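# Stand the coat stand inside the yellow tape square

## Task

Get the coat stand upright with each of its four feet resting inside the yellow taped area, none touching the tape itself. It fails if it has toppled or is left leaning, and it only counts if it stays put on its own without the robot supporting it. Finish by releasing it and moving the robot away.

## Robot and tools

ROBOT. A Hello Robot Stretch 3 with a single arm. It has a two-wheeled base (0.33 m long, 0.34 m wide) that can only drive straight or spin in place, never sideways. A mast carries a lift, and a telescoping arm sticks out to the robot's RIGHT. To bring the gripper forward or back, you drive the base. Spinning in place pivots about the point between the drive wheels, 0.05 m behind the front edge. With the arm pulled in and the wrist folded, the swept circle has radius 0.28 m. An unfolded, level gripper reaches beyond that circle. A loose object may occasionally get nudged by something other than the robot.

FRAMES. The base frame has its origin on the floor between the drive wheels, with x forward, y left and z up. The odometry frame is the base frame as it stood at the start. hand_pose is reported in the base frame, at the point where the closed fingertips meet. The fingertip pads are round and 0.04 m across.

execute_actions(actions). This takes a list of actions that run in sequence. An empty list only returns the current state and images. Each action has the form {"robot": ..., "steps": n, "until": ...}. steps is 1 to 450 control steps at 30 per second, and defaults to 1. {"steps": n} alone just waits. "robot" holds one of three things: a single command, a queue (a list of up to 8 commands and {"pause_s": s} entries, with s at most 15, run one after another), or {"stop": true}, which brakes everything and clears the queue.

A command can contain:
- "base": exactly one of {"translate_m": d} or {"rotate_rad": a}. Both are offsets measured from wherever the base is when that command begins. translate_m is in metres, positive forward, with |d| at most 1. rotate_rad is in radians, positive counter-clockwise seen from above, with |a| at most 3.2.
- "joints": absolute targets given by name. Any joint you leave out keeps its previous target. The ranges are: lift_m 0 to 1.1 (arm height on the mast); arm_m 0 to 0.52 (extension); wrist_yaw_rad -1.345 to 4.42 (0 points along the arm, positive swings toward the front, 3.0 folds over the base); wrist_pitch_rad -1.57 to 0.451 (0 is level, negative tips the fingertips down); wrist_roll_rad -2.911 to 2.911; gripper_m -0.089 to 0.179 (larger is wider, and the actual tip gap is 0.007 to 0.025 smaller than this value); head_pan_rad -3.953 to 1.73 (0 is forward, -1.57 looks along the arm); head_tilt_rad -1.53 to 0.419 (negative looks down).
- "contact_limits": {"arm_m": e}, an effort percentage from 1 to 100 at which the arm motion halts. Lower values are gentler. It stays in force until the next arm_m command.

Motions inside one command start together and keep running through later actions and while you think. A new command takes over immediately and throws away the rest of any older queue. If any value is out of range or invalid, the whole call is rejected.

until. This cuts an action short once every condition is met. {"robot": {"status": "ended"}} waits until nothing reports moving and no queue is running. Other fields are compared with [op, value], where op is "=", "!=", "<", "<=", ">" or ">=". Examples are lift_m, lift_m_goal, base_status, queue and refusals. A status can also be matched by a plain word. {"any": {"status": "ended"}} fires when the first motion finishes. Do not wait for an exact reading with "=".

SPEED. The base reaches 0.30 m/s and 1.9 rad/s only when the arm is stowed: lift_m below 0.30, arm_m below 0.03 and wrist_yaw_rad above 2.54. Otherwise it is limited to 0.10 m/s and 0.63 rad/s.

GRIPPER. To grasp, command gripper_m smaller than the object's width. To let go, command at least 0.02 more than the value at which the fingertips made contact. Neither the reading nor the status "done" tells you whether something is actually held. If you squeeze hard, the grip weakens on its own, and sending a new value re-squeezes.

SELF-COLLISION. Fold or unfold the wrist only when lift_m is between 0.32 and 0.95, wrist_pitch_rad is -0.4 and roll is near 0. Once folded, the lift may go down to 0.25. If yaw is below -0.4, keep pitch at -0.5 or lower.

RESULTS. Each result is a snapshot with one image per camera (head_camera, nav_camera, wrist_camera). base_status and joint_status take these values: moving, done, off_target (came to rest short of the goal and may still be pushing), contact_stop (the arm or lift pushed hard and went slack), time_out, stopped, not_commanded, torque_fault (a wrist servo is off for 10 s, and commands to it are refused). The brackets after base_status show the distance travelled so far against the goal, measured from the wheels. Other lines: joint_goals; measured_speeds; refusals, queue and queue_left; and lines starting with refused:, dropped: or replaced:, which count actions and commands from 0. robot.on_its_own reports goals the robot has changed by itself, slack or switched-off joints, motors straining while at rest, and base_tilt when it is 3 degrees or more away from its starting value. motor_effort is given in percent, with the peak in brackets, and is fairly noisy. lidar_m gives 12 distances in 30-degree sectors: sector 1 is ahead, 4 is left, 7 is behind and 10 is right. The scan plane is 0.17 m above the floor. wrist_depth_mm and head_depth_mm are 7x7 grids of depths in mm. base_odometry comes from the wheels, so slip shows up as travel.

zoom_image(camera, region). Returns an enlarged view of [x0, y0, x1, y1] pixels from a camera's latest image, measured from the top-left corner, at most 504x504.

finished_scene(scene). Takes the number of the scene being ended. This is final, so only call it once all motion has stopped and the stand is upright, inside the tape, released, and the robot is clear.

AVOID. Dropping, slamming or shoving objects hard. Knocking the stand over. Pushing something rigid with the gripper higher than about 0.45 m, which can tip the robot, and a second push after a contact_stop tips it more easily. Driving while holding or hooking something that cannot move. Snagging furniture, especially when reversing. If a lean appears, undo the last move in small steps, pull the gripper free, and lower lift_m to about 0.2.

Each tool is called after "Call:" as name(argument=value, ...), one argument or row to a line, values as JSON.

## Session

Call:
execute_actions(
  actions=[],
)

Scene clock: 0.00 s.
robot.base_odometry: x=+0.000 y=+0.000 heading=+0.000 (m, m, rad; robot's odometry frame)
robot.turned_by_wheels: +0.000 (rad since the last result)
robot.turned_by_imu: +0.000 (rad since the last result)
robot.base_tilt: forward=+0.1 right=-1.8 (deg)
robot.lidar_m: 1.15 2.66 1.94 1.60 1.89 1.20 1.49 1.20 1.86 1.87 1.92 2.37
robot.head_depth_mm: 1783 2636 3469 3450 3407 3372 2387 / 1776 2624 3407 3456 2702 2728 2363 / 1813 2340 3401 3331 2690 2643 2275 / 1803 2348 3348 3342 2640 2607 2371 / 1817 2331 3286 3249 2604 2592 2358 / 1804 2510 3254 3230 2568 2545 2326 / 1804 2517 3268 3249 2545 2517 2341
robot.base_status: not_commanded
robot.joint_positions: lift_m=+0.508 arm_m=+0.002 wrist_yaw_rad=+3.085 wrist_pitch_rad=-0.592 wrist_roll_rad=-0.018 gripper_m=+0.037 head_pan_rad=-0.012 head_tilt_rad=-0.018
robot.joint_goals: lift_m=+0.508 arm_m=+0.002 wrist_yaw_rad=+3.085 wrist_pitch_rad=-0.592 wrist_roll_rad=-0.018 gripper_m=+0.037 head_pan_rad=-0.012 head_tilt_rad=-0.018
robot.joint_status: lift_m=not_commanded arm_m=not_commanded wrist_yaw_rad=not_commanded wrist_pitch_rad=not_commanded wrist_roll_rad=not_commanded gripper_m=not_commanded head_pan_rad=not_commanded head_tilt_rad=not_commanded
robot.measured_speeds: translate_m=+0.000 rotate_rad=+0.000 lift_m=+0.000 arm_m=+0.000 wrist_yaw_rad=+0.000 wrist_pitch_rad=+0.000 wrist_roll_rad=+0.000 head_pan_rad=+0.000 head_tilt_rad=+0.000
robot: refusals=0 queue=idle queue_left=0
robot.motor_effort: left_wheel=+0 right_wheel=+0 lift_m=+43 arm_m=+0 wrist_yaw_rad=+0 wrist_pitch_rad=+6 wrist_roll_rad=+0 gripper_m=+0 head_pan_rad=+0 head_tilt_rad=+3 (%)
robot.hand_pose: x=-0.0100 y=+0.0521 z=+0.4837 quat_wxyz=(+0.224, +0.675, +0.189, +0.677) (m; robot's base frame)
robot.wrist_depth_mm: - - - - - - - / - - - - - - - / - - - - - - - / 923 922 903 918 927 903 899 / 821 795 799 789 823 785 794 / 703 702 728 693 - 684 688 / 626 633 - - 614 607 607
pictures: head_camera (sideways: a quarter turn clockwise sets it upright), nav_camera (sideways: a quarter turn counterclockwise sets it upright), wrist_camera
Images, in order (width x height): head_camera 896x504, nav_camera 672x504, wrist_camera 644x364.

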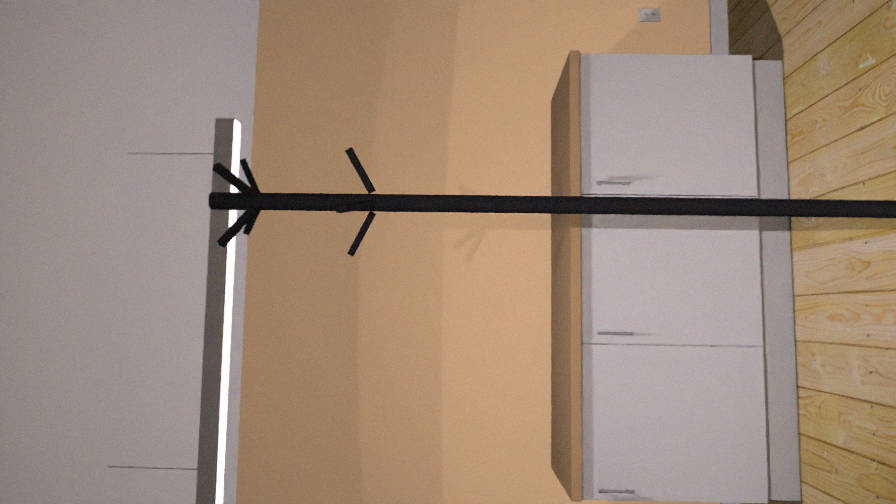

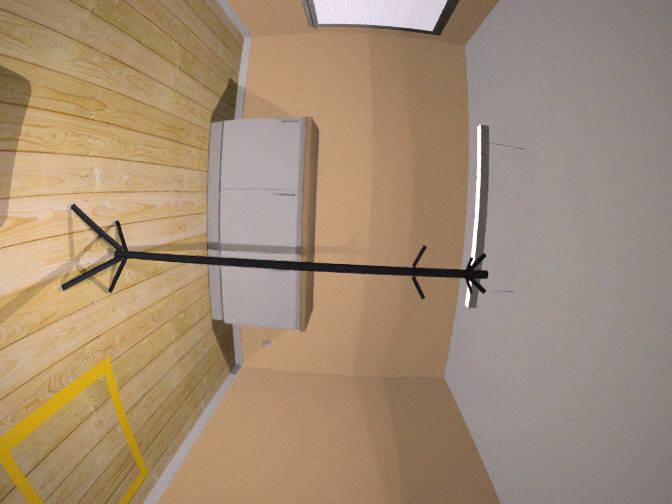

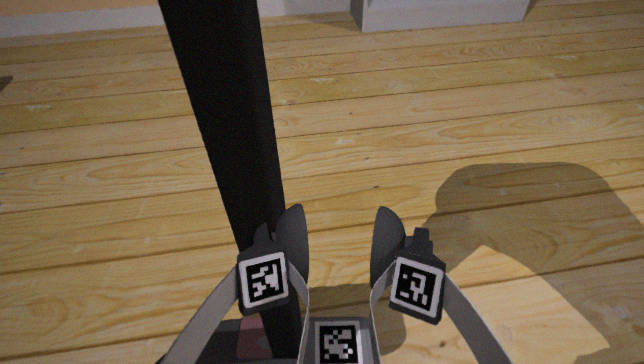

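Call:
execute_actions(
  actions=[
    {"robot":{"joints":{"head_pan_rad":-0.4,"head_tilt_rad":-0.75,"wrist_pitch_rad":-0.4}},"steps":90,"until":{"robot":{"status":"ended"}}},
  ],
)

Scene clock: 3.63 s.
robot.base_odometry: x=+0.000 y=+0.000 heading=+0.000 (m, m, rad; robot's odometry frame)
robot.turned_by_wheels: +0.000 (rad since the last result)
robot.turned_by_imu: +0.000 (rad since the last result)
robot.base_tilt: forward=+0.1 right=-1.8 (deg)
robot.lidar_m: 1.15 2.66 1.94 1.60 1.89 1.20 1.49 1.21 1.87 1.88 1.92 2.37
robot.head_depth_mm: 2308 2472 2555 2013 1629 1366 1174 / 2610 2838 2685 2033 1632 1378 1176 / 3050 3260 2668 2031 1641 1371 1180 / 3181 3510 2729 2020 1645 1379 1183 / 2943 2799 2689 2079 1611 1391 1188 / 2480 2618 2715 2015 1612 1391 1191 / 2342 2449 2613 2063 1653 1388 1196
robot.base_status: not_commanded
robot.joint_positions: lift_m=+0.508 arm_m=+0.002 wrist_yaw_rad=+3.085 wrist_pitch_rad=-0.423 wrist_roll_rad=-0.018 gripper_m=+0.037 head_pan_rad=-0.393 head_tilt_rad=-0.740
robot.joint_goals: lift_m=+0.508 arm_m=+0.002 wrist_yaw_rad=+3.085 wrist_pitch_rad=-0.400 wrist_roll_rad=-0.018 gripper_m=+0.037 head_pan_rad=-0.400 head_tilt_rad=-0.750
robot.joint_status: lift_m=not_commanded arm_m=not_commanded wrist_yaw_rad=not_commanded wrist_pitch_rad=done wrist_roll_rad=not_commanded gripper_m=not_commanded head_pan_rad=done head_tilt_rad=done
robot.measured_speeds: translate_m=+0.000 rotate_rad=+0.000 lift_m=+0.000 arm_m=+0.000 wrist_yaw_rad=+0.000 wrist_pitch_rad=+0.000 wrist_roll_rad=+0.000 head_pan_rad=+0.000 head_tilt_rad=+0.000
robot: refusals=0 queue=done queue_left=0
robot.motor_effort: left_wheel=-1(1) right_wheel=+0(0) lift_m=+44(44) arm_m=+0(1) wrist_yaw_rad=+0(0) wrist_pitch_rad=+11(11) wrist_roll_rad=+0(0) gripper_m=+0(0) head_pan_rad=-3(28) head_tilt_rad=-5(40) (%)
robot.hand_pose: x=-0.0087 y=+0.0766 z=+0.5195 quat_wxyz=(+0.167, +0.689, +0.131, +0.693) (m; robot's base frame)
robot.wrist_depth_mm: - - - - - - - / - - - - - - - / - - - - - - - / - - - - - - - / 973 943 944 986 981 949 933 / 809 810 808 799 - 796 791 / 702 725 670 694 697 692 691
pictures: head_camera (sideways: a quarter turn clockwise sets it upright), nav_camera (sideways: a quarter turn counterclockwise sets it upright), wrist_camera
camera_calibration (this result's frames):
head_camera: T_world_to_cam=[[-0.609291, 0.224171, -0.760599, 1.01215], [0.32711, 0.944843, 0.0164362, -0.0237993], [0.722332, -0.238785, -0.649014, 0.797656], [0, 0, 0, 1]] pos_world=[0.0483097, -0.0139409, 1.28792]
nav_camera: T_world_to_cam=[[0.665563, -0.249751, 0.703314, -0.880974], [-0.384479, -0.92242, 0.0362847, 0.00517437], [0.63969, -0.294559, -0.709952, 0.876912], [0, 0, 0, 1]] pos_world=[0.0273809, 0.0430517, 1.24198]
wrist_camera: T_world_to_cam=[[0.999833, 0.00833034, 0.0162827, 0.00754807], [0.0180702, -0.587504, -0.80902, 0.495036], [0.00282676, 0.809178, -0.587556, 0.404883], [0, 0, 0, 1]] pos_world=[-0.0176367, -0.03685, 0.638263]
Images, in order (width x height): head_camera 896x504, nav_camera 672x504, wrist_camera 644x364.

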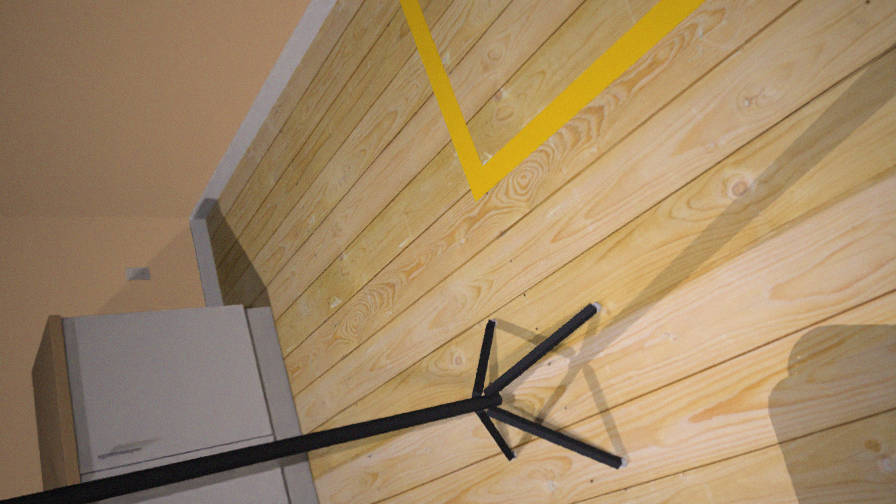

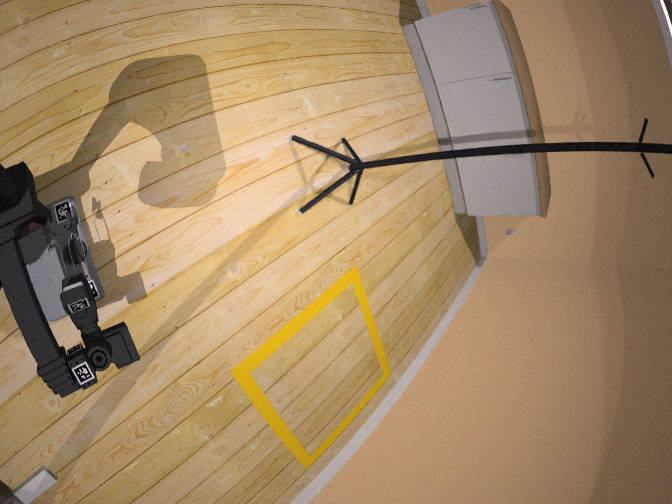

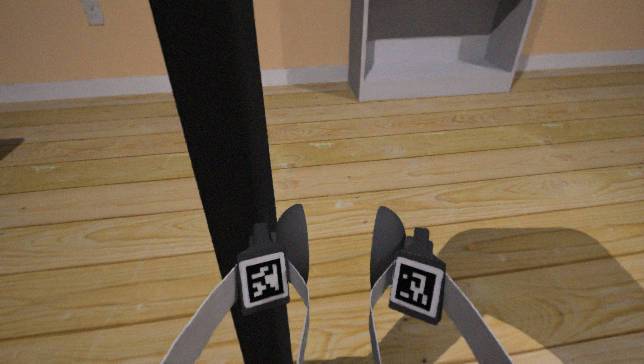

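Call:
execute_actions(
  actions=[
    {"robot":[{"base":{"rotate_rad":0.27},"joints":{"lift_m":0.27}},{"base":{"translate_m":0.65}},{"base":{"rotate_rad":1.0}},{"joints":{"lift_m":0.4,"head_pan_rad":-1.57,"head_tilt_rad":-1}},{"joints":{"wrist_yaw_rad":0,"gripper_m":0.17}},{"joints":{"wrist_pitch_rad":0}}],"steps":450,"until":{"robot":{"status":"ended"}}},
  ],
)

Scene clock: 37.53 s.
robot.base_odometry: x=+0.626 y=+0.173 heading=+1.270 (m, m, rad; robot's odometry frame)
robot.turned_by_wheels: +1.270 (rad since the last result)
robot.turned_by_imu: +1.254 (rad since the last result)
robot.base_tilt: forward=+0.2 right=-1.8 (deg)
robot.lidar_m: 1.54 1.49 1.90 1.77 2.15 1.82 2.02 1.98 2.11 0.55 2.00 2.37
robot.head_depth_mm: 2677 2218 1864 1574 1375 1223 1100 / 2696 2230 1855 1577 1385 1229 - / 597 2095 1815 1519 1364 1252 - / 2000 2261 1891 1588 1398 1232 1126 / 1915 2190 1882 1612 1405 1239 1110 / 1801 2149 1893 1610 1403 1248 1117 / 1761 2091 1920 1612 1398 1250 1116
robot.base_status: done (rotate_rad +0.9999 of +1.0000)
robot.joint_positions: lift_m=+0.399 arm_m=+0.002 wrist_yaw_rad=+0.003 wrist_pitch_rad=-0.025 wrist_roll_rad=-0.018 gripper_m=+0.170 head_pan_rad=-1.563 head_tilt_rad=-0.988
robot.joint_goals: lift_m=+0.400 arm_m=+0.002 wrist_yaw_rad=+0.000 wrist_pitch_rad=+0.000 wrist_roll_rad=-0.018 gripper_m=+0.170 head_pan_rad=-1.570 head_tilt_rad=-1.000
robot.joint_status: lift_m=done arm_m=not_commanded wrist_yaw_rad=done wrist_pitch_rad=done wrist_roll_rad=not_commanded gripper_m=done head_pan_rad=done head_tilt_rad=done
robot.measured_speeds: translate_m=+0.000 rotate_rad=+0.000 lift_m=+0.000 arm_m=+0.000 wrist_yaw_rad=+0.000 wrist_pitch_rad=+0.000 wrist_roll_rad=+0.000 head_pan_rad=+0.000 head_tilt_rad=+0.000
robot: refusals=0 queue=done queue_left=0
robot.motor_effort: left_wheel=-4(12) right_wheel=+4(14) lift_m=+62(63) arm_m=-1(0) wrist_yaw_rad=-3(4) wrist_pitch_rad=+12(8) wrist_roll_rad=+0(0) gripper_m=+0(86) head_pan_rad=-3(37) head_tilt_rad=-6(27) (%)
robot.hand_pose: x=-0.0206 y=-0.4024 z=+0.5076 quat_wxyz=(+0.714, +0.010, -0.700, -0.008) (m; robot's base frame)
robot.wrist_depth_mm: - - - - - - - / - - - - - - - / - - - - - - - / - - - - - - - / - - - - - - - / - - - - - - - / 866 903 905 536 913 903 816
pictures: head_camera (sideways: a quarter turn clockwise sets it upright), nav_camera (sideways: a quarter turn counterclockwise sets it upright), wrist_camera
camera_calibration (this result's frames):
head_camera: T_world_to_cam=[[-0.0325926, 0.814883, -0.578709, 0.771619], [0.997638, 0.0615497, 0.0304819, -0.0461679], [0.0604586, -0.576349, -0.814964, 1.01751], [0, 0, 0, 1]] pos_world=[0.00969095, -0.0394988, 1.27718]
nav_camera: T_world_to_cam=[[0.0308641, -0.860776, 0.508047, -0.62269], [-0.999253, -0.0147543, 0.0357071, 0.00968802], [-0.0232399, -0.50877, -0.860589, 1.07681], [0, 0, 0, 1]] pos_world=[0.0539247, 0.0119971, 1.2427]
wrist_camera: T_world_to_cam=[[-0.997579, -0.0568699, 0.0400136, -0.0557447], [-0.0519247, 0.226492, -0.972628, 0.613348], [0.0462504, -0.972351, -0.228897, -0.112532], [0, 0, 0, 1]] pos_world=[-0.0185572, -0.25151, 0.573032]
Images, in order (width x height): head_camera 896x504, nav_camera 672x504, wrist_camera 644x364.

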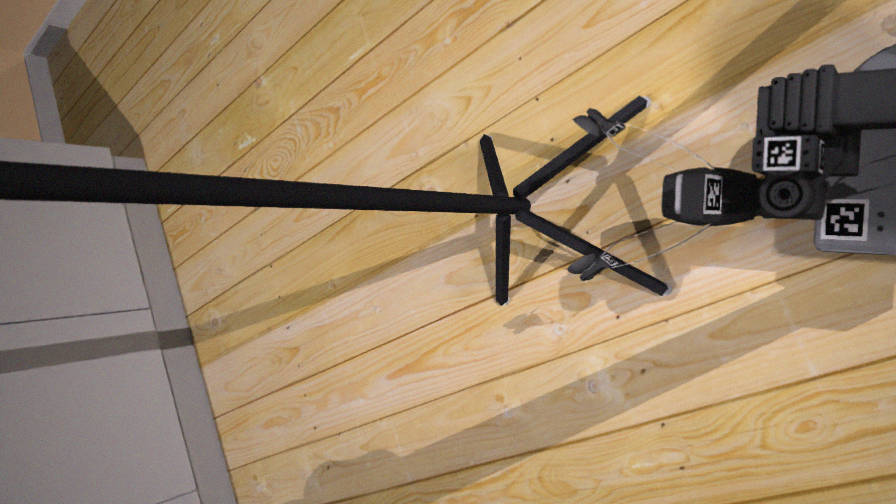

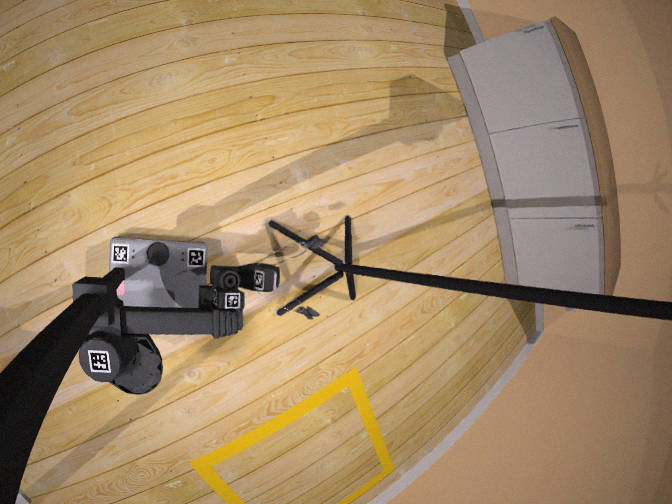

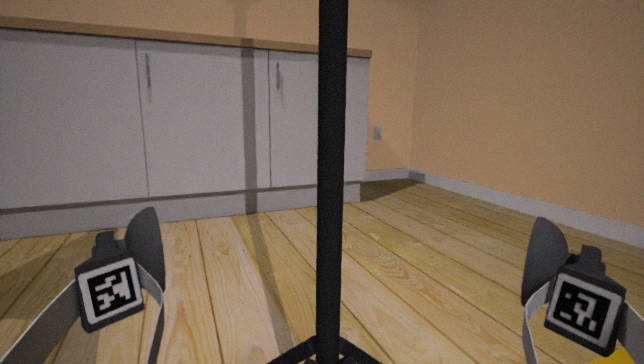

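Call:
execute_actions(
  actions=[
    {"robot":[{"joints":{"lift_m":0.23,"arm_m":0.23,"head_pan_rad":-1.8}},{"joints":{"gripper_m":-0.02}},{"base":{"translate_m":-0.25}}],"steps":450,"until":{"robot":{"status":"ended"}}},
  ],
)

Scene clock: 50.33 s.
robot.base_odometry: x=+0.553 y=-0.066 heading=+1.270 (m, m, rad; robot's odometry frame)
robot.turned_by_wheels: +0.000 (rad since the last result)
robot.turned_by_imu: +0.000 (rad since the last result)
robot.base_tilt: forward=+0.2 right=-1.8 (deg)
robot.lidar_m: 1.80 1.70 2.14 1.75 1.64 2.15 1.79 1.76 1.87 0.58 0.57 2.23
robot.head_depth_mm: 1999 2104 1839 1576 1374 1224 1104 / 2230 2229 1845 1582 1384 1224 1134 / 2506 2260 1858 1602 1407 1231 - / 2777 2243 1884 1593 1452 1233 1144 / 2775 2262 1883 1599 1361 1241 1116 / 2165 2274 1799 1587 1389 1234 1120 / 1862 2127 1898 1617 1416 1242 1116
robot.base_status: done (translate_m -0.2500 of -0.2500)
robot.joint_positions: lift_m=+0.231 arm_m=+0.230 wrist_yaw_rad=+0.098 wrist_pitch_rad=-0.023 wrist_roll_rad=-0.018 gripper_m=-0.020 head_pan_rad=-1.793 head_tilt_rad=-0.989
robot.joint_goals: lift_m=+0.230 arm_m=+0.230 wrist_yaw_rad=+0.095 wrist_pitch_rad=+0.000 wrist_roll_rad=-0.018 gripper_m=-0.020 head_pan_rad=-1.800 head_tilt_rad=-1.000
robot.joint_status: lift_m=done arm_m=done wrist_yaw_rad=done wrist_pitch_rad=done wrist_roll_rad=not_commanded gripper_m=done head_pan_rad=done head_tilt_rad=done
robot.measured_speeds: translate_m=+0.000 rotate_rad=+0.000 lift_m=+0.000 arm_m=+0.000 wrist_yaw_rad=+0.000 wrist_pitch_rad=+0.000 wrist_roll_rad=+0.000 head_pan_rad=+0.000 head_tilt_rad=+0.000
robot: refusals=0 queue=done queue_left=0
robot.on_its_own: wrist_yaw_rad is held at +0.095, not at your +0.000, by its stall guard, which is not easing now
robot.motor_effort: left_wheel=-3(23) right_wheel=+4(53) lift_m=+23(63) arm_m=+2(4) wrist_yaw_rad=-2(74) wrist_pitch_rad=+11(12) wrist_roll_rad=+0(0) gripper_m=-9(91) head_pan_rad=-3(20) head_tilt_rad=-6(5) (%)
robot.hand_pose: x=+0.0036 y=-0.6292 z=+0.3394 quat_wxyz=(+0.713, +0.043, -0.699, +0.027) (m; robot's base frame)
robot.wrist_depth_mm: - - - - - - - / - - - - - - - / - - - - - - - / - - - - - - - / - - 980 - - - - / 822 830 212 - 853 841 838 / 636 586 240 639 634 635 637
pictures: head_camera (sideways: a quarter turn clockwise sets it upright), nav_camera (sideways: a quarter turn counterclockwise sets it upright), wrist_camera
camera_calibration (this result's frames):
head_camera: T_world_to_cam=[[0.154585, 0.80127, -0.577988, 0.769538], [0.985303, -0.168068, 0.0305293, -0.0461543], [-0.0726787, -0.574212, -0.815474, 1.01898], [0, 0, 0, 1]] pos_world=[0.000575224, -0.039253, 1.27715]
nav_camera: T_world_to_cam=[[-0.166741, -0.845493, 0.507285, -0.620492], [-0.976195, 0.213937, 0.0357011, 0.00955525], [-0.138712, -0.489257, -0.861038, 1.0781], [0, 0, 0, 1]] pos_world=[0.0554123, 0.000802697, 1.24271]
wrist_camera: T_world_to_cam=[[-0.987742, -0.150877, 0.0400216, -0.0969796], [-0.072771, 0.218264, -0.973173, 0.497486], [0.138094, -0.964156, -0.226568, -0.368608], [0, 0, 0, 1]] pos_world=[-0.00868575, -0.478611, 0.404506]
Images, in order (width x height): head_camera 896x504, nav_camera 672x504, wrist_camera 644x364.

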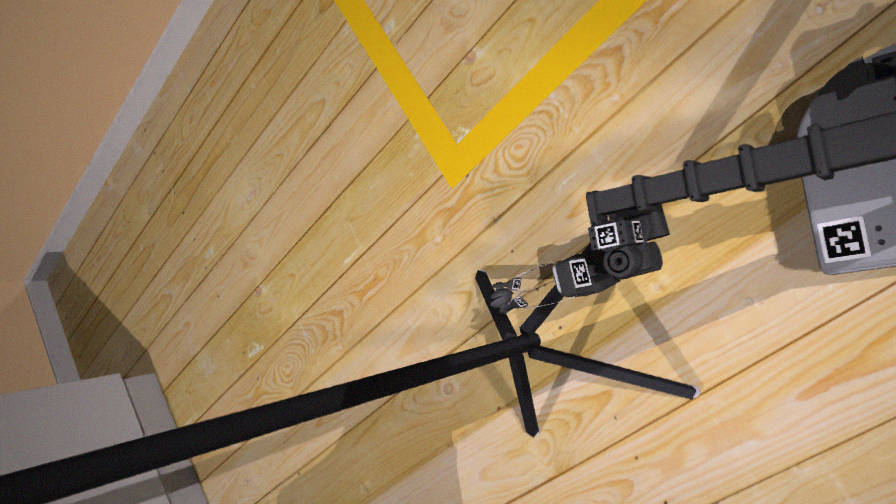

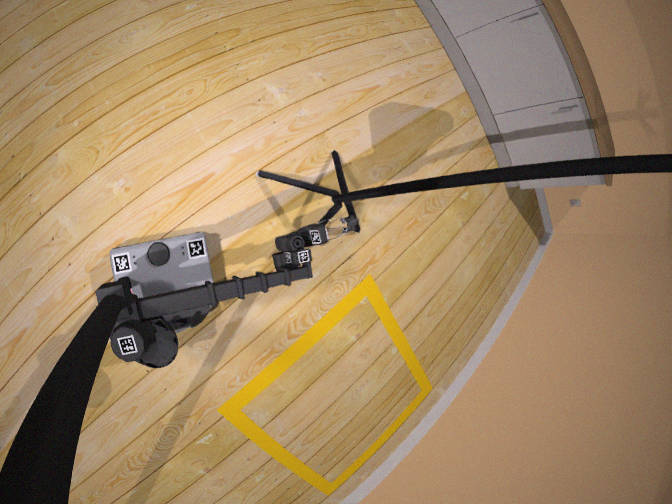

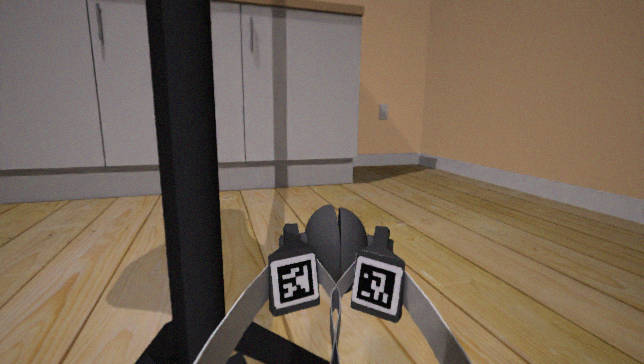

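Call:
execute_actions(
  actions=[
    {"robot":[{"joints":{"arm_m":0.1,"wrist_yaw_rad":-0.03}},{"base":{"translate_m":0.19}},{"joints":{"arm_m":0.385}},{"joints":{"lift_m":0.2}},{"base":{"translate_m":-0.3}}],"steps":450,"until":{"robot":{"status":"ended"}}},
  ],
)

Scene clock: 72.23 s.
robot.base_odometry: x=+0.520 y=-0.171 heading=+1.270 (m, m, rad; robot's odometry frame)
robot.turned_by_wheels: +0.000 (rad since the last result)
robot.turned_by_imu: +0.001 (rad since the last result)
robot.base_tilt: forward=+0.2 right=-1.9 (deg)
robot.lidar_m: 1.90 1.79 2.24 1.75 1.57 2.10 1.69 1.65 1.76 0.55 2.16 2.28
robot.head_depth_mm: 1873 2060 1860 1563 1378 1226 1101 / 2082 2200 1862 1579 1388 1235 1139 / 2353 2246 1861 1585 1389 1237 - / 2650 2260 1810 1564 1346 1240 1144 / 610 2128 1840 1614 1376 1239 1110 / 2707 2286 1896 1617 1410 1241 1120 / 2017 2212 1898 1607 1410 1254 1118
robot.base_status: done (translate_m -0.3000 of -0.3000)
robot.joint_positions: lift_m=+0.201 arm_m=+0.385 wrist_yaw_rad=+0.135 wrist_pitch_rad=-0.023 wrist_roll_rad=-0.018 gripper_m=-0.020 head_pan_rad=-1.793 head_tilt_rad=-0.989
robot.joint_goals: lift_m=+0.200 arm_m=+0.385 wrist_yaw_rad=+0.131 wrist_pitch_rad=+0.000 wrist_roll_rad=-0.018 gripper_m=-0.020 head_pan_rad=-1.800 head_tilt_rad=-1.000
robot.joint_status: lift_m=done arm_m=done wrist_yaw_rad=done wrist_pitch_rad=done wrist_roll_rad=not_commanded gripper_m=done head_pan_rad=done head_tilt_rad=done
robot.measured_speeds: translate_m=+0.000 rotate_rad=+0.000 lift_m=+0.000 arm_m=+0.000 wrist_yaw_rad=+0.000 wrist_pitch_rad=+0.000 wrist_roll_rad=+0.000 head_pan_rad=+0.000 head_tilt_rad=+0.000
robot: refusals=0 queue=done queue_left=0
robot.on_its_own: wrist_yaw_rad is held at +0.131, not at your -0.030, by its stall guard, which is not easing now
robot.motor_effort: left_wheel=+2(26) right_wheel=-7(59) lift_m=+23(22) arm_m=+4(6) wrist_yaw_rad=-3(35) wrist_pitch_rad=+11(11) wrist_roll_rad=+0(0) gripper_m=-9(11) head_pan_rad=-3(3) head_tilt_rad=-5(6) (%)
robot.hand_pose: x=+0.0131 y=-0.7830 z=+0.3094 quat_wxyz=(+0.713, +0.056, -0.698, +0.040) (m; robot's base frame)
robot.wrist_depth_mm: - - - - - - - / - - - - - - - / - - - - - - - / - - - - - - - / - - - - - - - / 751 746 761 - 770 777 775 / 576 579 581 581 603 600 595
pictures: head_camera (sideways: a quarter turn clockwise sets it upright), nav_camera (sideways: a quarter turn counterclockwise sets it upright), wrist_camera
camera_calibration (this result's frames):
head_camera: T_world_to_cam=[[0.154585, 0.80127, -0.577988, 0.769538], [0.985303, -0.168067, 0.0305293, -0.0461543], [-0.0726786, -0.574212, -0.815474, 1.01898], [0, 0, 0, 1]] pos_world=[0.000575229, -0.039253, 1.27715]
nav_camera: T_world_to_cam=[[-0.166741, -0.845493, 0.507285, -0.620492], [-0.976195, 0.213937, 0.0357011, 0.00955525], [-0.138712, -0.489257, -0.861038, 1.0781], [0, 0, 0, 1]] pos_world=[0.0554123, 0.000802699, 1.24271]
wrist_camera: T_world_to_cam=[[-0.981446, -0.187535, 0.0399239, -0.138405], [-0.0807509, 0.215425, -0.973176, 0.500456], [0.173904, -0.958344, -0.226572, -0.520917], [0, 0, 0, 1]] pos_world=[-0.00483551, -0.632984, 0.374533]
Images, in order (width x height): head_camera 896x504, nav_camera 672x504, wrist_camera 644x364.

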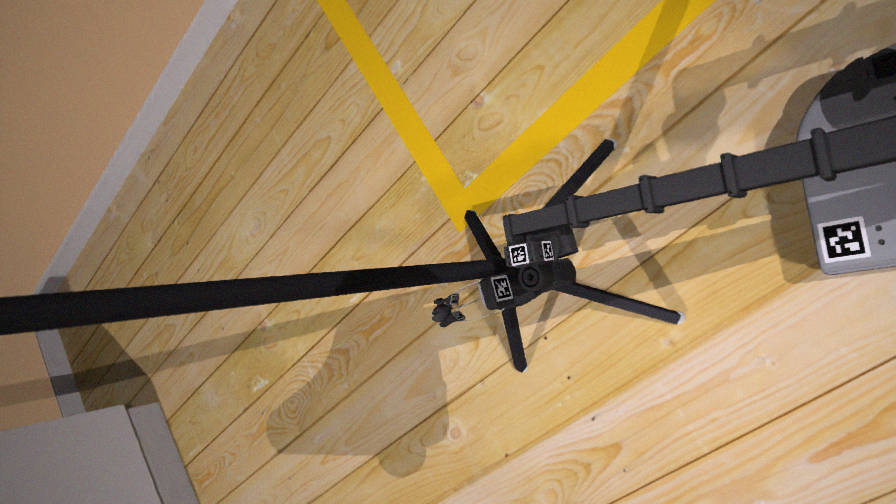

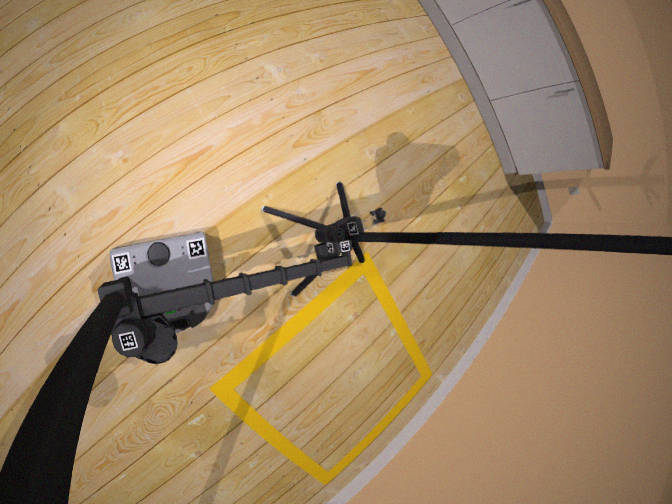

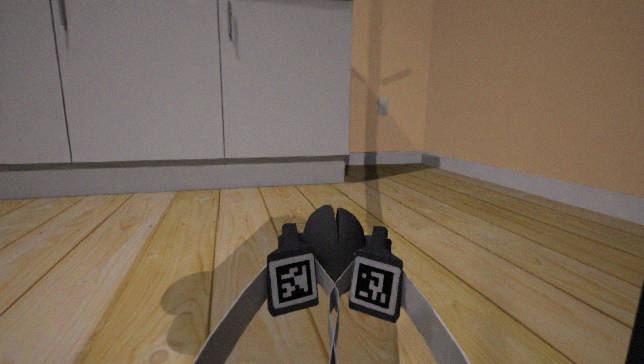

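Call:
execute_actions(
  actions=[
    {"robot":[{"base":{"translate_m":0.1}},{"joints":{"arm_m":0.52,"wrist_yaw_rad":0}},{"joints":{"lift_m":0.15}},{"base":{"translate_m":-0.2}}],"steps":450,"until":{"robot":{"status":"ended"}}},
  ],
)

Scene clock: 85.27 s.
robot.base_odometry: x=+0.491 y=-0.266 heading=+1.271 (m, m, rad; robot's odometry frame)
robot.turned_by_wheels: +0.001 (rad since the last result)
robot.turned_by_imu: +0.002 (rad since the last result)
robot.base_tilt: forward=+0.1 right=-2.0 (deg)
robot.lidar_m: 2.01 1.89 2.34 1.76 1.51 2.05 1.60 1.57 0.63 0.56 2.20 2.33
robot.head_depth_mm: 1762 1970 1838 1566 1380 1225 1099 / 1969 2132 1851 1595 1384 1237 1133 / 2172 2184 1805 1600 1377 1246 - / 2546 2208 1841 1636 1354 1236 1141 / 2776 2263 1876 1600 1390 1237 1120 / 2686 2296 1881 1615 1411 1246 1116 / 2091 2245 1891 1632 1408 1245 1116
robot.base_status: done (translate_m -0.2000 of -0.2000)
robot.joint_positions: lift_m=+0.151 arm_m=+0.520 wrist_yaw_rad=+0.001 wrist_pitch_rad=-0.023 wrist_roll_rad=-0.018 gripper_m=-0.020 head_pan_rad=-1.793 head_tilt_rad=-0.989
robot.joint_goals: lift_m=+0.150 arm_m=+0.520 wrist_yaw_rad=+0.000 wrist_pitch_rad=+0.000 wrist_roll_rad=-0.018 gripper_m=-0.020 head_pan_rad=-1.800 head_tilt_rad=-1.000
robot.joint_status: lift_m=done arm_m=done wrist_yaw_rad=done wrist_pitch_rad=done wrist_roll_rad=not_commanded gripper_m=done head_pan_rad=done head_tilt_rad=done
robot.measured_speeds: translate_m=+0.000 rotate_rad=+0.000 lift_m=+0.000 arm_m=+0.000 wrist_yaw_rad=+0.000 wrist_pitch_rad=+0.000 wrist_roll_rad=+0.000 head_pan_rad=+0.000 head_tilt_rad=+0.000
robot: refusals=0 queue=done queue_left=0
robot.on_its_own: right_wheel is at rest, and its effort (-38) is outside its rest range (-18 to +18)
robot.motor_effort: left_wheel=+18(28) right_wheel=-38(79) lift_m=+23(24) arm_m=+4(5) wrist_yaw_rad=-1(2) wrist_pitch_rad=+11(11) wrist_roll_rad=+0(0) gripper_m=-9(9) head_pan_rad=-3(3) head_tilt_rad=-5(6) (%)
robot.hand_pose: x=-0.0213 y=-0.9203 z=+0.2594 quat_wxyz=(+0.714, +0.009, -0.700, -0.008) (m; robot's base frame)
robot.wrist_depth_mm: - - - - - - - / - - - - - - - / - - - - - - - / - - - - - - - / 926 932 920 - 954 980 961 / 640 627 653 - 689 663 680 / 490 499 509 512 508 515 509
pictures: head_camera (sideways: a quarter turn clockwise sets it upright), nav_camera (sideways: a quarter turn counterclockwise sets it upright), wrist_camera
camera_calibration (this result's frames):
head_camera: T_world_to_cam=[[0.154611, 0.801265, -0.577988, 0.769538], [0.985297, -0.1681, 0.0305293, -0.0461543], [-0.0726977, -0.57421, -0.815474, 1.01898], [0, 0, 0, 1]] pos_world=[0.000573928, -0.0392528, 1.27715]
nav_camera: T_world_to_cam=[[-0.166769, -0.845488, 0.507285, -0.620492], [-0.976188, 0.213969, 0.0357011, 0.00955521], [-0.138728, -0.489252, -0.861038, 1.0781], [0, 0, 0, 1]] pos_world=[0.0554123, 0.000801065, 1.24271]
wrist_camera: T_world_to_cam=[[-0.997755, -0.0539126, 0.0397213, -0.0732045], [-0.0508588, 0.2242, -0.973215, 0.487355], [0.0435631, -0.973051, -0.226439, -0.674233], [0, 0, 0, 1]] pos_world=[-0.0188823, -0.769274, 0.324537]
Images, in order (width x height): head_camera 896x504, nav_camera 672x504, wrist_camera 644x364.

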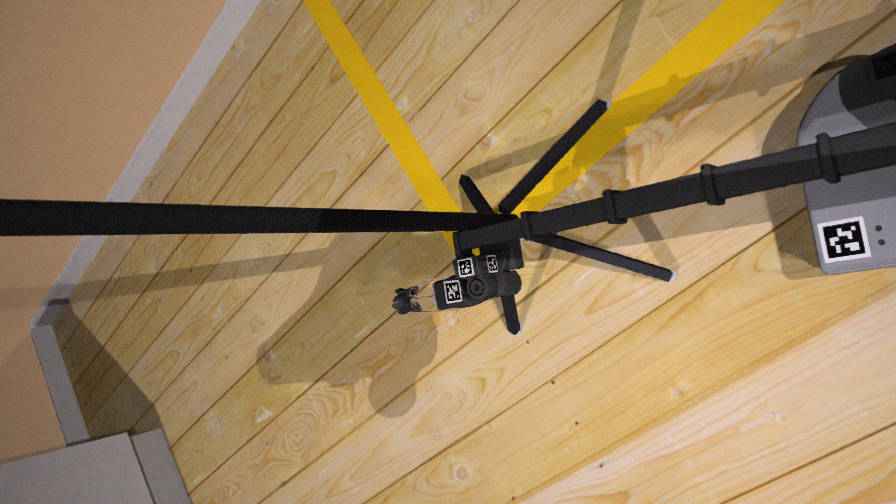

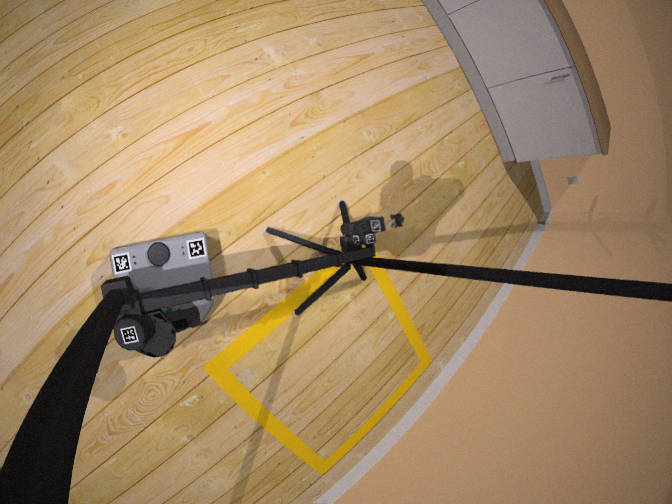

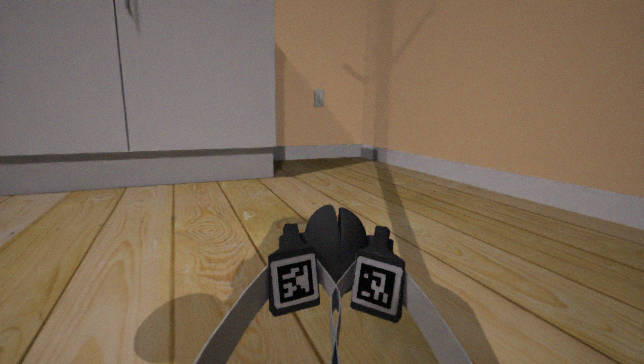

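Call:
execute_actions(
  actions=[
    {"robot":[{"base":{"translate_m":-0.52}},{"joints":{"lift_m":0.25},"base":{"translate_m":0.05}},{"joints":{"arm_m":0.0},"base":{"translate_m":0.05}}],"steps":450,"until":{"robot":{"status":"ended"}}},
  ],
)

Scene clock: 101.57 s.
robot.base_odometry: x=+0.367 y=-0.667 heading=+1.270 (m, m, rad; robot's odometry frame)
robot.turned_by_wheels: -0.001 (rad since the last result)
robot.turned_by_imu: -0.002 (rad since the last result)
robot.base_tilt: forward=+0.3 right=-2.1 (deg)
robot.lidar_m: 2.43 2.27 1.85 1.79 1.77 1.54 1.21 1.19 0.58 0.72 2.39 2.52
robot.head_depth_mm: 1329 1498 1697 1571 1387 1224 1099 / 1351 1608 1788 1588 1350 1225 1140 / 1701 1942 1817 1528 1372 1235 - / 1939 2177 1891 1604 1393 1254 1131 / 2260 2269 1881 1604 1410 1240 1109 / 2675 2298 1886 1623 1410 1237 1122 / 2710 2301 1888 1616 1409 1251 1120
robot.base_status: done (translate_m +0.0500 of +0.0500)
robot.joint_positions: lift_m=+0.249 arm_m=+0.002 wrist_yaw_rad=+0.001 wrist_pitch_rad=-0.023 wrist_roll_rad=-0.018 gripper_m=-0.020 head_pan_rad=-1.793 head_tilt_rad=-0.989
robot.joint_goals: lift_m=+0.250 arm_m=+0.000 wrist_yaw_rad=+0.000 wrist_pitch_rad=+0.000 wrist_roll_rad=-0.018 gripper_m=-0.020 head_pan_rad=-1.800 head_tilt_rad=-1.000
robot.joint_status: lift_m=done arm_m=done wrist_yaw_rad=done wrist_pitch_rad=done wrist_roll_rad=not_commanded gripper_m=done head_pan_rad=done head_tilt_rad=done
robot.measured_speeds: translate_m=+0.000 rotate_rad=+0.000 lift_m=+0.000 arm_m=+0.000 wrist_yaw_rad=+0.000 wrist_pitch_rad=+0.000 wrist_roll_rad=+0.000 head_pan_rad=+0.000 head_tilt_rad=+0.000
robot: refusals=0 queue=done queue_left=0
robot.motor_effort: left_wheel=-3(21) right_wheel=+3(54) lift_m=+62(66) arm_m=-5(6) wrist_yaw_rad=-1(1) wrist_pitch_rad=+11(11) wrist_roll_rad=+0(0) gripper_m=-9(8) head_pan_rad=-3(3) head_tilt_rad=-6(6) (%)
robot.hand_pose: x=-0.0213 y=-0.4028 z=+0.3582 quat_wxyz=(+0.714, +0.009, -0.700, -0.008) (m; robot's base frame)
robot.wrist_depth_mm: - - - - - - 971 / - - - - - - 957 / - - - - - - 960 / - - - - - - 957 / - - - - - - 972 / 856 865 868 - 807 459 900 / 653 671 662 660 645 646 642
pictures: head_camera (sideways: a quarter turn clockwise sets it upright), nav_camera (sideways: a quarter turn counterclockwise sets it upright), wrist_camera
camera_calibration (this result's frames):
head_camera: T_world_to_cam=[[0.154611, 0.801265, -0.577988, 0.769537], [0.985297, -0.1681, 0.0305293, -0.0461543], [-0.0726976, -0.57421, -0.815474, 1.01898], [0, 0, 0, 1]] pos_world=[0.000573933, -0.0392528, 1.27715]
nav_camera: T_world_to_cam=[[-0.166769, -0.845488, 0.507285, -0.620492], [-0.976188, 0.213969, 0.0357011, 0.00955521], [-0.138728, -0.489252, -0.861038, 1.0781], [0, 0, 0, 1]] pos_world=[0.0554123, 0.000801081, 1.24271]
wrist_camera: T_world_to_cam=[[-0.997755, -0.0539129, 0.0397221, -0.0492241], [-0.0508593, 0.224195, -0.973216, 0.467426], [0.0435635, -0.973052, -0.226434, -0.148255], [0, 0, 0, 1]] pos_world=[-0.0188822, -0.251708, 0.423292]
Images, in order (width x height): head_camera 896x504, nav_camera 672x504, wrist_camera 644x364.

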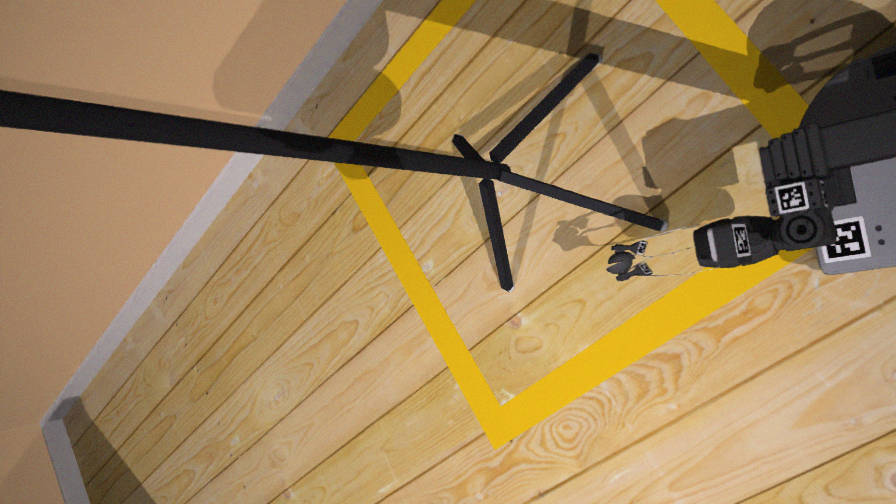

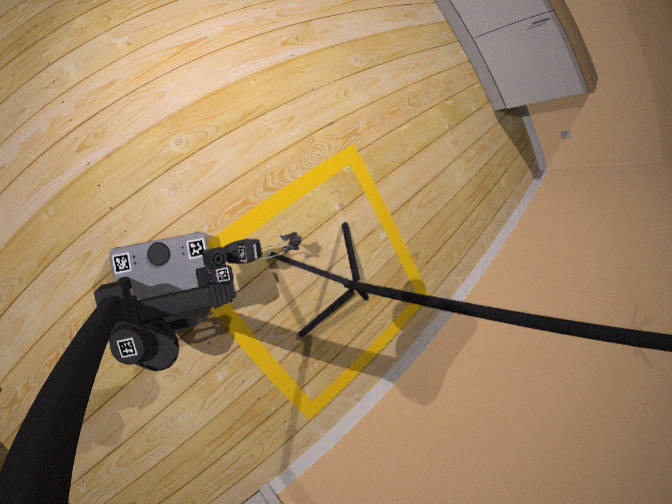

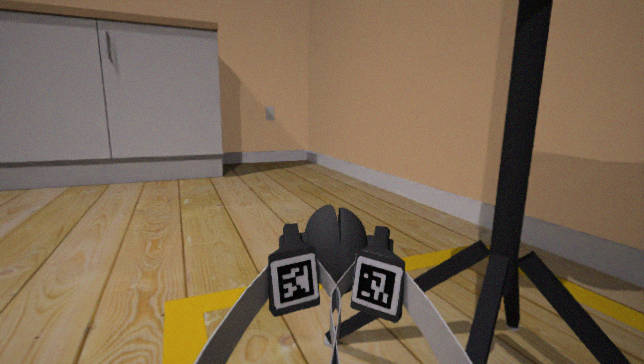

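Call:
execute_actions(
  actions=[
    {"robot":{"base":{"translate_m":0.25}},"steps":150,"until":{"robot":{"status":"ended"}}},
  ],
)

Call:
finished_scene(
  scene=1,
)

Scene clock: 109.43 s.
robot.base_odometry: x=+0.441 y=-0.429 heading=+1.270 (m, m, rad; robot's odometry frame)
robot.turned_by_wheels: +0.000 (rad since the last result)
robot.turned_by_imu: +0.001 (rad since the last result)
robot.base_tilt: forward=+0.0 right=-2.0 (deg)
robot.lidar_m: 2.18 2.03 2.46 1.79 1.88 1.84 1.44 1.41 0.70 2.18 2.28 2.40
robot.head_depth_mm: 1582 1783 1846 1516 1372 1221 1099 / 1775 2033 1836 1580 1387 1224 1139 / 2013 2173 1863 1599 1391 1233 - / 2304 2248 1868 1598 1399 1257 1126 / 2658 2281 1882 1603 1400 1244 1119 / 2789 2298 1890 1608 1402 1246 1117 / 2663 2298 1899 1623 1407 1251 1119
robot.base_status: done (translate_m +0.2500 of +0.2500)
robot.joint_positions: lift_m=+0.249 arm_m=+0.002 wrist_yaw_rad=+0.001 wrist_pitch_rad=-0.023 wrist_roll_rad=-0.018 gripper_m=-0.020 head_pan_rad=-1.793 head_tilt_rad=-0.989
robot.joint_goals: lift_m=+0.250 arm_m=+0.000 wrist_yaw_rad=+0.000 wrist_pitch_rad=+0.000 wrist_roll_rad=-0.018 gripper_m=-0.020 head_pan_rad=-1.800 head_tilt_rad=-1.000
robot.joint_status: lift_m=done arm_m=done wrist_yaw_rad=done wrist_pitch_rad=done wrist_roll_rad=not_commanded gripper_m=done head_pan_rad=done head_tilt_rad=done
robot.measured_speeds: translate_m=+0.000 rotate_rad=+0.000 lift_m=+0.000 arm_m=+0.000 wrist_yaw_rad=+0.000 wrist_pitch_rad=+0.000 wrist_roll_rad=+0.000 head_pan_rad=+0.000 head_tilt_rad=+0.000
robot: refusals=0 queue=done queue_left=0
robot.motor_effort: left_wheel=-4(5) right_wheel=+4(10) lift_m=+63(63) arm_m=-5(5) wrist_yaw_rad=+0(1) wrist_pitch_rad=+11(11) wrist_roll_rad=+0(0) gripper_m=-9(9) head_pan_rad=-3(3) head_tilt_rad=-6(5) (%)
robot.hand_pose: x=-0.0213 y=-0.4028 z=+0.3582 quat_wxyz=(+0.714, +0.009, -0.700, -0.008) (m; robot's base frame)
robot.wrist_depth_mm: - - - - - - - / - - - - - - - / - - - - - - - / - - - - - - - / - - - - - - - / 863 856 882 - 899 912 808 / 650 674 657 679 680 644 675
pictures: head_camera (sideways: a quarter turn clockwise sets it upright), nav_camera (sideways: a quarter turn counterclockwise sets it upright), wrist_camera
camera_calibration (this result's frames):
head_camera: T_world_to_cam=[[0.154611, 0.801265, -0.577988, 0.769537], [0.985297, -0.1681, 0.0305293, -0.0461543], [-0.0726975, -0.57421, -0.815474, 1.01898], [0, 0, 0, 1]] pos_world=[0.000573937, -0.0392528, 1.27715]
nav_camera: T_world_to_cam=[[-0.166768, -0.845488, 0.507285, -0.620492], [-0.976188, 0.213969, 0.0357011, 0.00955521], [-0.138728, -0.489252, -0.861038, 1.0781], [0, 0, 0, 1]] pos_world=[0.0554123, 0.00080108, 1.24271]
wrist_camera: T_world_to_cam=[[-0.997755, -0.053913, 0.0397219, -0.0492241], [-0.0508592, 0.224195, -0.973216, 0.467426], [0.0435636, -0.973052, -0.226434, -0.148255], [0, 0, 0, 1]] pos_world=[-0.0188822, -0.251708, 0.423292]
Images, in order (width x height): head_camera 896x504, nav_camera 672x504, wrist_camera 644x364.

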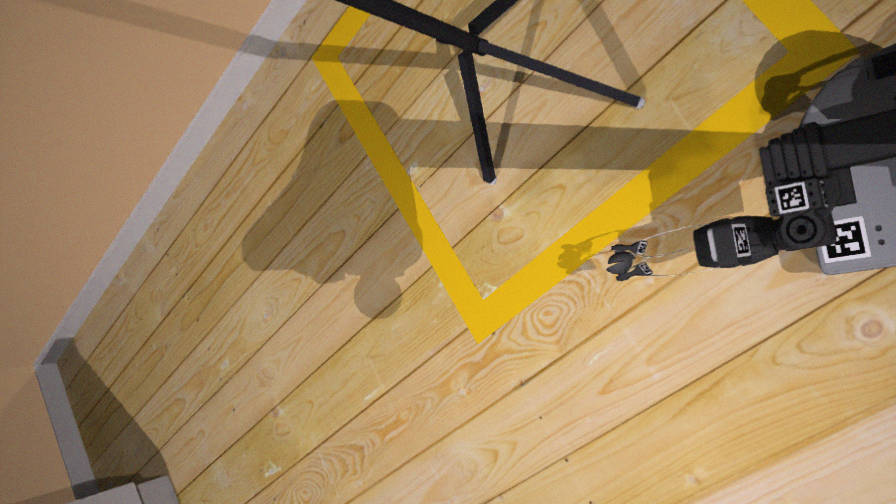

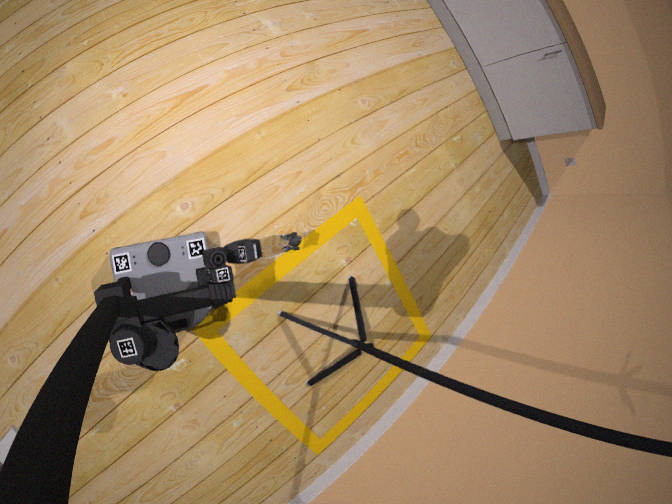

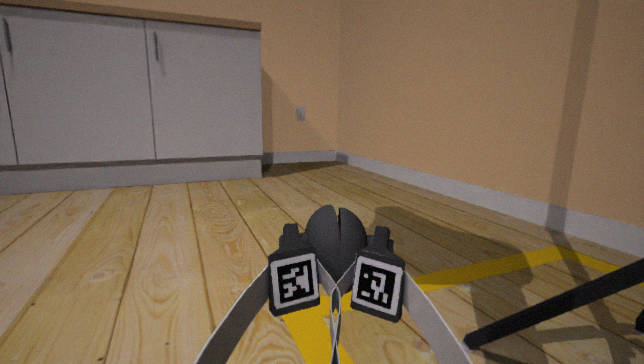

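The scene is finished: the task was done.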